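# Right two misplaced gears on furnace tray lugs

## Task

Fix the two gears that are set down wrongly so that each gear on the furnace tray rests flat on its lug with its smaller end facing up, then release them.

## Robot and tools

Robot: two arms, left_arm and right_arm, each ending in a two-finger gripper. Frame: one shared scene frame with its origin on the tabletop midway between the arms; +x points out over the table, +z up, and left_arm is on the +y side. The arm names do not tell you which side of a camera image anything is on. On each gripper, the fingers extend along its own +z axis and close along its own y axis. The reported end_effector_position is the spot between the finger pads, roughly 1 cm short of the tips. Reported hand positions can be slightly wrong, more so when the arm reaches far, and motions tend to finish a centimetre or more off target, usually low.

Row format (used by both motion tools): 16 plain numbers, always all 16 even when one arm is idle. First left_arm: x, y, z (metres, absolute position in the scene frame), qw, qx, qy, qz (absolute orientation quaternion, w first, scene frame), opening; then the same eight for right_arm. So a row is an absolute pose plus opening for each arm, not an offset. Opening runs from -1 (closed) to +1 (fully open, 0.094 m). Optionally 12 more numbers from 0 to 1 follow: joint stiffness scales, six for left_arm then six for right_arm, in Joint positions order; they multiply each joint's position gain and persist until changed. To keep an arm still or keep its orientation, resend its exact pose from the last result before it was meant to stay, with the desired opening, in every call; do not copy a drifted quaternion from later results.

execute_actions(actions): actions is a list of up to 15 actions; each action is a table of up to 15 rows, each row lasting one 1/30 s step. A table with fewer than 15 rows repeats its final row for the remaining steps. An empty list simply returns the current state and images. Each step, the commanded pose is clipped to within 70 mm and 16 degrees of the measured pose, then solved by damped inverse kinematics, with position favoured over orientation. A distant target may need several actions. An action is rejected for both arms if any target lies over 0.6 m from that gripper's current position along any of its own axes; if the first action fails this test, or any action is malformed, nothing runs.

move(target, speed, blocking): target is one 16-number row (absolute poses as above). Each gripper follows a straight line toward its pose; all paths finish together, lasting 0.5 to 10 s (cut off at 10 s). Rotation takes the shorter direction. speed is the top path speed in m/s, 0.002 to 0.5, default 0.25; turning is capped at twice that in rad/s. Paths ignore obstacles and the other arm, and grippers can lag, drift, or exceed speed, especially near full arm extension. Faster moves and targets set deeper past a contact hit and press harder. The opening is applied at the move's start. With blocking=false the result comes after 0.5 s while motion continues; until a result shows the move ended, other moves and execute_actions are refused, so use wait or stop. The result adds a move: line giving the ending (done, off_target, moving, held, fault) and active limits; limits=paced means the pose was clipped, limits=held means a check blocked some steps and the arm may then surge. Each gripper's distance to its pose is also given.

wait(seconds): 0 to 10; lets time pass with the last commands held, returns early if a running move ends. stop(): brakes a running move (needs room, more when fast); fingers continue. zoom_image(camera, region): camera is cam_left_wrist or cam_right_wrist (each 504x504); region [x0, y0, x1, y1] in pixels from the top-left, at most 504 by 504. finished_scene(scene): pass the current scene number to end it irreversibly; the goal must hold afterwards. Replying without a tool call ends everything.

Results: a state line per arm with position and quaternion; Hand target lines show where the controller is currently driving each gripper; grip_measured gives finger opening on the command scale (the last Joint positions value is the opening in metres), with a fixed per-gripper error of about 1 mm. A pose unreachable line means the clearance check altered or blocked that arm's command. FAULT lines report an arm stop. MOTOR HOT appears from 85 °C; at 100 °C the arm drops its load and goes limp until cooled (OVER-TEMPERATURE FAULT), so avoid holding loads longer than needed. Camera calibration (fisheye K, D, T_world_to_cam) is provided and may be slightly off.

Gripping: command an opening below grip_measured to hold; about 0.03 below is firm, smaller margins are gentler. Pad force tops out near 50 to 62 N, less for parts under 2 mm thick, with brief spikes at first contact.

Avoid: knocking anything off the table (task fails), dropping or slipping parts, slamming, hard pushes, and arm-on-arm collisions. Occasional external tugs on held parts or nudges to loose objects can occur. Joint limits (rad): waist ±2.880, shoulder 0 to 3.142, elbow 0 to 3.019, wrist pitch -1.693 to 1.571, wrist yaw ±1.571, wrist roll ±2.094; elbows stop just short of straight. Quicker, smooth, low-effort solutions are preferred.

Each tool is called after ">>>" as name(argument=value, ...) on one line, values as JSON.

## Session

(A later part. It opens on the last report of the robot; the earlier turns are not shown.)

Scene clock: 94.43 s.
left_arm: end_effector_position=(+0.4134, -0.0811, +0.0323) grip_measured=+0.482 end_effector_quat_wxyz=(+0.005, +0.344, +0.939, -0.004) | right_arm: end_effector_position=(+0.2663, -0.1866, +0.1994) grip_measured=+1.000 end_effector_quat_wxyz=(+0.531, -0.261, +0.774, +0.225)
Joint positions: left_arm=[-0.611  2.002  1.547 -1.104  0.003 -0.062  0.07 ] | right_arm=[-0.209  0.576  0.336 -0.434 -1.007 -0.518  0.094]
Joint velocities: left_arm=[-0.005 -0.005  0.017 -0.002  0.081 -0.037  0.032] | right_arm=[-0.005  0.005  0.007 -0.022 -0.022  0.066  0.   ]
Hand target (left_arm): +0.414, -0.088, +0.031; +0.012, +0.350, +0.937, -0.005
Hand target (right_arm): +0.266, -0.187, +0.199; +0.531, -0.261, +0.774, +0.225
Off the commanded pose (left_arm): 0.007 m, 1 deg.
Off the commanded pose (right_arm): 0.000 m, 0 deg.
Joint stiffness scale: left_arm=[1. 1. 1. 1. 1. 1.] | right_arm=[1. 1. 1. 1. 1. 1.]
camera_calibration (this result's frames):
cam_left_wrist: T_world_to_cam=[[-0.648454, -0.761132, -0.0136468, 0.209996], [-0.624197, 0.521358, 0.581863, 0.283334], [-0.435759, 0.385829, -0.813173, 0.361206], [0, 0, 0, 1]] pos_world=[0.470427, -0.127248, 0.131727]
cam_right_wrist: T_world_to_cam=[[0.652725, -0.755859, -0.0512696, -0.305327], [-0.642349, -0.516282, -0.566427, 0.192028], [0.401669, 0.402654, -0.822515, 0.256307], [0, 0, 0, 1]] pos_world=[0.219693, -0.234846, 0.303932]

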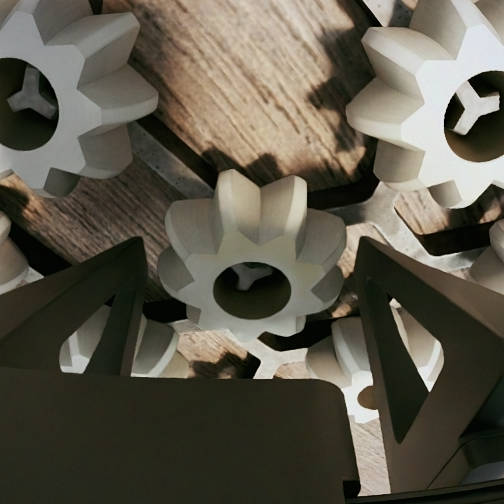

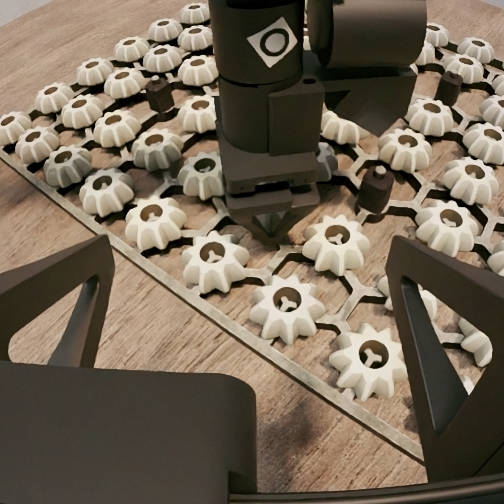

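>>> execute_actions(actions=[[[0.4162,-0.0886,0.0350,0.0148,0.349,0.9369,-0.0065,0.5,0.2663,-0.1866,0.1994,0.531,-0.261,0.774,0.225,1.0],[0.4178,-0.0892,0.0391,0.0176,0.348,0.9372,-0.0077,0.5,0.2663,-0.1866,0.1994,0.531,-0.261,0.774,0.225,1.0],[0.4195,-0.0899,0.0431,0.0204,0.3475,0.9374,-0.0090,0.5,0.2663,-0.1866,0.1994,0.531,-0.261,0.774,0.225,1.0],[0.4212,-0.0906,0.0472,0.0232,0.3467,0.9376,-0.0102,0.5,0.2663,-0.1866,0.1994,0.531,-0.261,0.774,0.225,1.0],[0.4228,-0.0912,0.0512,0.0260,0.3458,0.9378,-0.0114,0.5,0.2663,-0.1866,0.1994,0.531,-0.261,0.774,0.225,1.0],[0.4245,-0.0919,0.0553,0.0288,0.345,0.938,-0.0126,0.5,0.2663,-0.1866,0.1994,0.531,-0.261,0.774,0.225,1.0],[0.4245,-0.0919,0.0578,0.0288,0.345,0.938,-0.0126,0.5,0.2663,-0.1866,0.1994,0.531,-0.261,0.774,0.225,1.0],[0.4245,-0.0919,0.0605,0.0288,0.345,0.938,-0.0126,0.5,0.2663,-0.1866,0.1994,0.531,-0.261,0.774,0.225,1.0],[0.4245,-0.0919,0.0635,0.0288,0.345,0.938,-0.0126,0.5,0.2663,-0.1866,0.1994,0.531,-0.261,0.774,0.225,1.0],[0.4245,-0.0919,0.0668,0.0288,0.345,0.938,-0.0126,0.5,0.2663,-0.1866,0.1994,0.531,-0.261,0.774,0.225,1.0],[0.4245,-0.0919,0.0703,0.0288,0.345,0.938,-0.0126,0.5,0.2663,-0.1866,0.1994,0.531,-0.261,0.774,0.225,1.0],[0.4245,-0.0919,0.0740,0.0288,0.345,0.938,-0.0126,0.5,0.2663,-0.1866,0.1994,0.531,-0.261,0.774,0.225,1.0],[0.4245,-0.0919,0.0780,0.0288,0.345,0.938,-0.0126,0.5,0.2663,-0.1866,0.1994,0.531,-0.261,0.774,0.225,1.0],[0.4245,-0.0919,0.0820,0.0288,0.345,0.938,-0.0126,0.5,0.2663,-0.1866,0.1994,0.531,-0.261,0.774,0.225,1.0],[0.4245,-0.0919,0.0860,0.0288,0.345,0.938,-0.0126,0.5,0.2663,-0.1866,0.1994,0.531,-0.261,0.774,0.225,1.0]],[[0.4245,-0.0919,0.0900,0.0288,0.345,0.938,-0.0126,0.5,0.2663,-0.1866,0.1994,0.531,-0.261,0.774,0.225,1.0],[0.4245,-0.0919,0.0940,0.0288,0.345,0.938,-0.0126,0.5,0.2663,-0.1866,0.1994,0.531,-0.261,0.774,0.225,1.0],[0.4245,-0.0919,0.0980,0.0288,0.345,0.938,-0.0126,0.5,0.2663,-0.1866,0.1994,0.531,-0.261,0.774,0.225,1.0],[0.4245,-0.0919,0.1020,0.0288,0.345,0.938,-0.0126,0.5,0.2663,-0.1866,0.1994,0.531,-0.261,0.774,0.225,1.0],[0.4245,-0.0919,0.1060,0.0288,0.345,0.938,-0.0126,0.5,0.2663,-0.1866,0.1994,0.531,-0.261,0.774,0.225,1.0],[0.4245,-0.0919,0.1100,0.0288,0.345,0.938,-0.0126,0.5,0.2663,-0.1866,0.1994,0.531,-0.261,0.774,0.225,1.0],[0.4245,-0.0919,0.1140,0.0288,0.345,0.938,-0.0126,0.5,0.2663,-0.1866,0.1994,0.531,-0.261,0.774,0.225,1.0],[0.4245,-0.0919,0.1175,0.0288,0.345,0.938,-0.0126,0.5,0.2663,-0.1866,0.1994,0.531,-0.261,0.774,0.225,1.0],[0.4245,-0.0919,0.1205,0.0288,0.345,0.938,-0.0126,0.5,0.2663,-0.1866,0.1994,0.531,-0.261,0.774,0.225,1.0],[0.4245,-0.0919,0.1230,0.0288,0.345,0.938,-0.0126,0.5,0.2663,-0.1866,0.1994,0.531,-0.261,0.774,0.225,1.0],[0.4245,-0.0919,0.1250,0.0288,0.345,0.938,-0.0126,0.5,0.2663,-0.1866,0.1994,0.531,-0.261,0.774,0.225,1.0],[0.4245,-0.0919,0.1265,0.0288,0.345,0.938,-0.0126,0.5,0.2663,-0.1866,0.1994,0.531,-0.261,0.774,0.225,1.0],[0.4245,-0.0919,0.1275,0.0288,0.345,0.938,-0.0126,0.5,0.2663,-0.1866,0.1994,0.531,-0.261,0.774,0.225,1.0],[0.4245,-0.0919,0.1280,0.0288,0.345,0.938,-0.0126,0.5,0.2663,-0.1866,0.1994,0.531,-0.261,0.774,0.225,1.0]]])

Scene clock: 96.70 s.
left_arm: end_effector_position=(+0.4139, -0.0816, +0.0928) grip_measured=+0.498 end_effector_quat_wxyz=(+0.002, +0.344, +0.939, -0.003) | right_arm: end_effector_position=(+0.2663, -0.1866, +0.1994) grip_measured=+1.000 end_effector_quat_wxyz=(+0.531, -0.261, +0.774, +0.225)
Joint positions: left_arm=[-0.611  1.947  1.63  -1.248  0.003 -0.062  0.07 ] | right_arm=[-0.209  0.576  0.336 -0.434 -1.007 -0.518  0.094]
Joint velocities: left_arm=[-0.005 -0.073  0.11  -0.076 -0.007  0.037  0.   ] | right_arm=[-0.005 -0.005 -0.002 -0.002  0.051 -0.037  0.   ]
Hand target (left_arm): +0.424, -0.091, +0.128; +0.029, +0.346, +0.938, -0.013
Hand target (right_arm): +0.266, -0.187, +0.199; +0.531, -0.261, +0.774, +0.225
Off the commanded pose (left_arm): 0.038 m, 3 deg.
Off the commanded pose (right_arm): 0.000 m, 0 deg.
Joint stiffness scale: left_arm=[1. 1. 1. 1. 1. 1.] | right_arm=[1. 1. 1. 1. 1. 1.]
camera_calibration (this result's frames):
cam_left_wrist: T_world_to_cam=[[-0.648511, -0.761077, -0.0139824, 0.210842], [-0.621784, 0.519045, 0.586496, 0.247044], [-0.439111, 0.389043, -0.809832, 0.41213], [0, 0, 0, 1]] pos_world=[0.471312, -0.128096, 0.191814]
cam_right_wrist: T_world_to_cam=[[0.652725, -0.755859, -0.0512696, -0.305327], [-0.642349, -0.516282, -0.566427, 0.192028], [0.401669, 0.402654, -0.822515, 0.256307], [0, 0, 0, 1]] pos_world=[0.219693, -0.234846, 0.303932]

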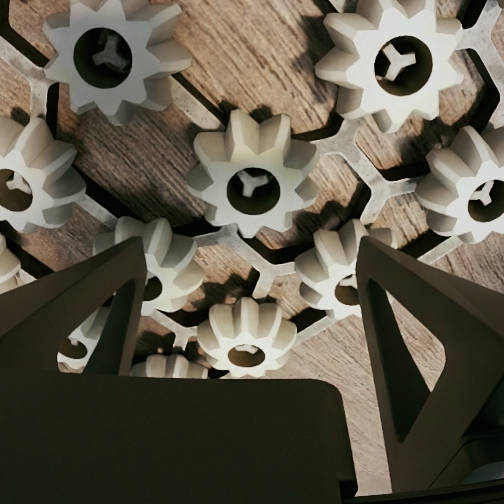

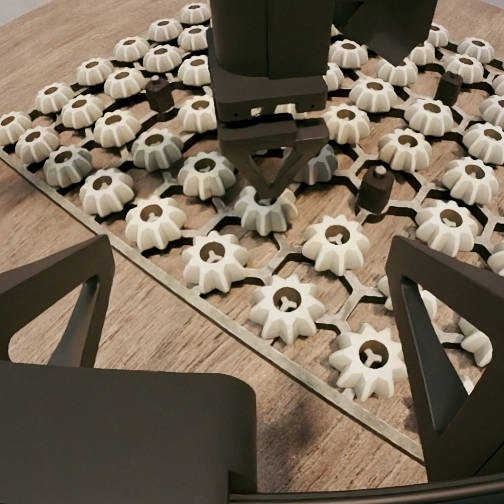

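Both gears are seated level, small end up, and released.

>>> finished_scene(scene=2)

The scene is finished: the task was done.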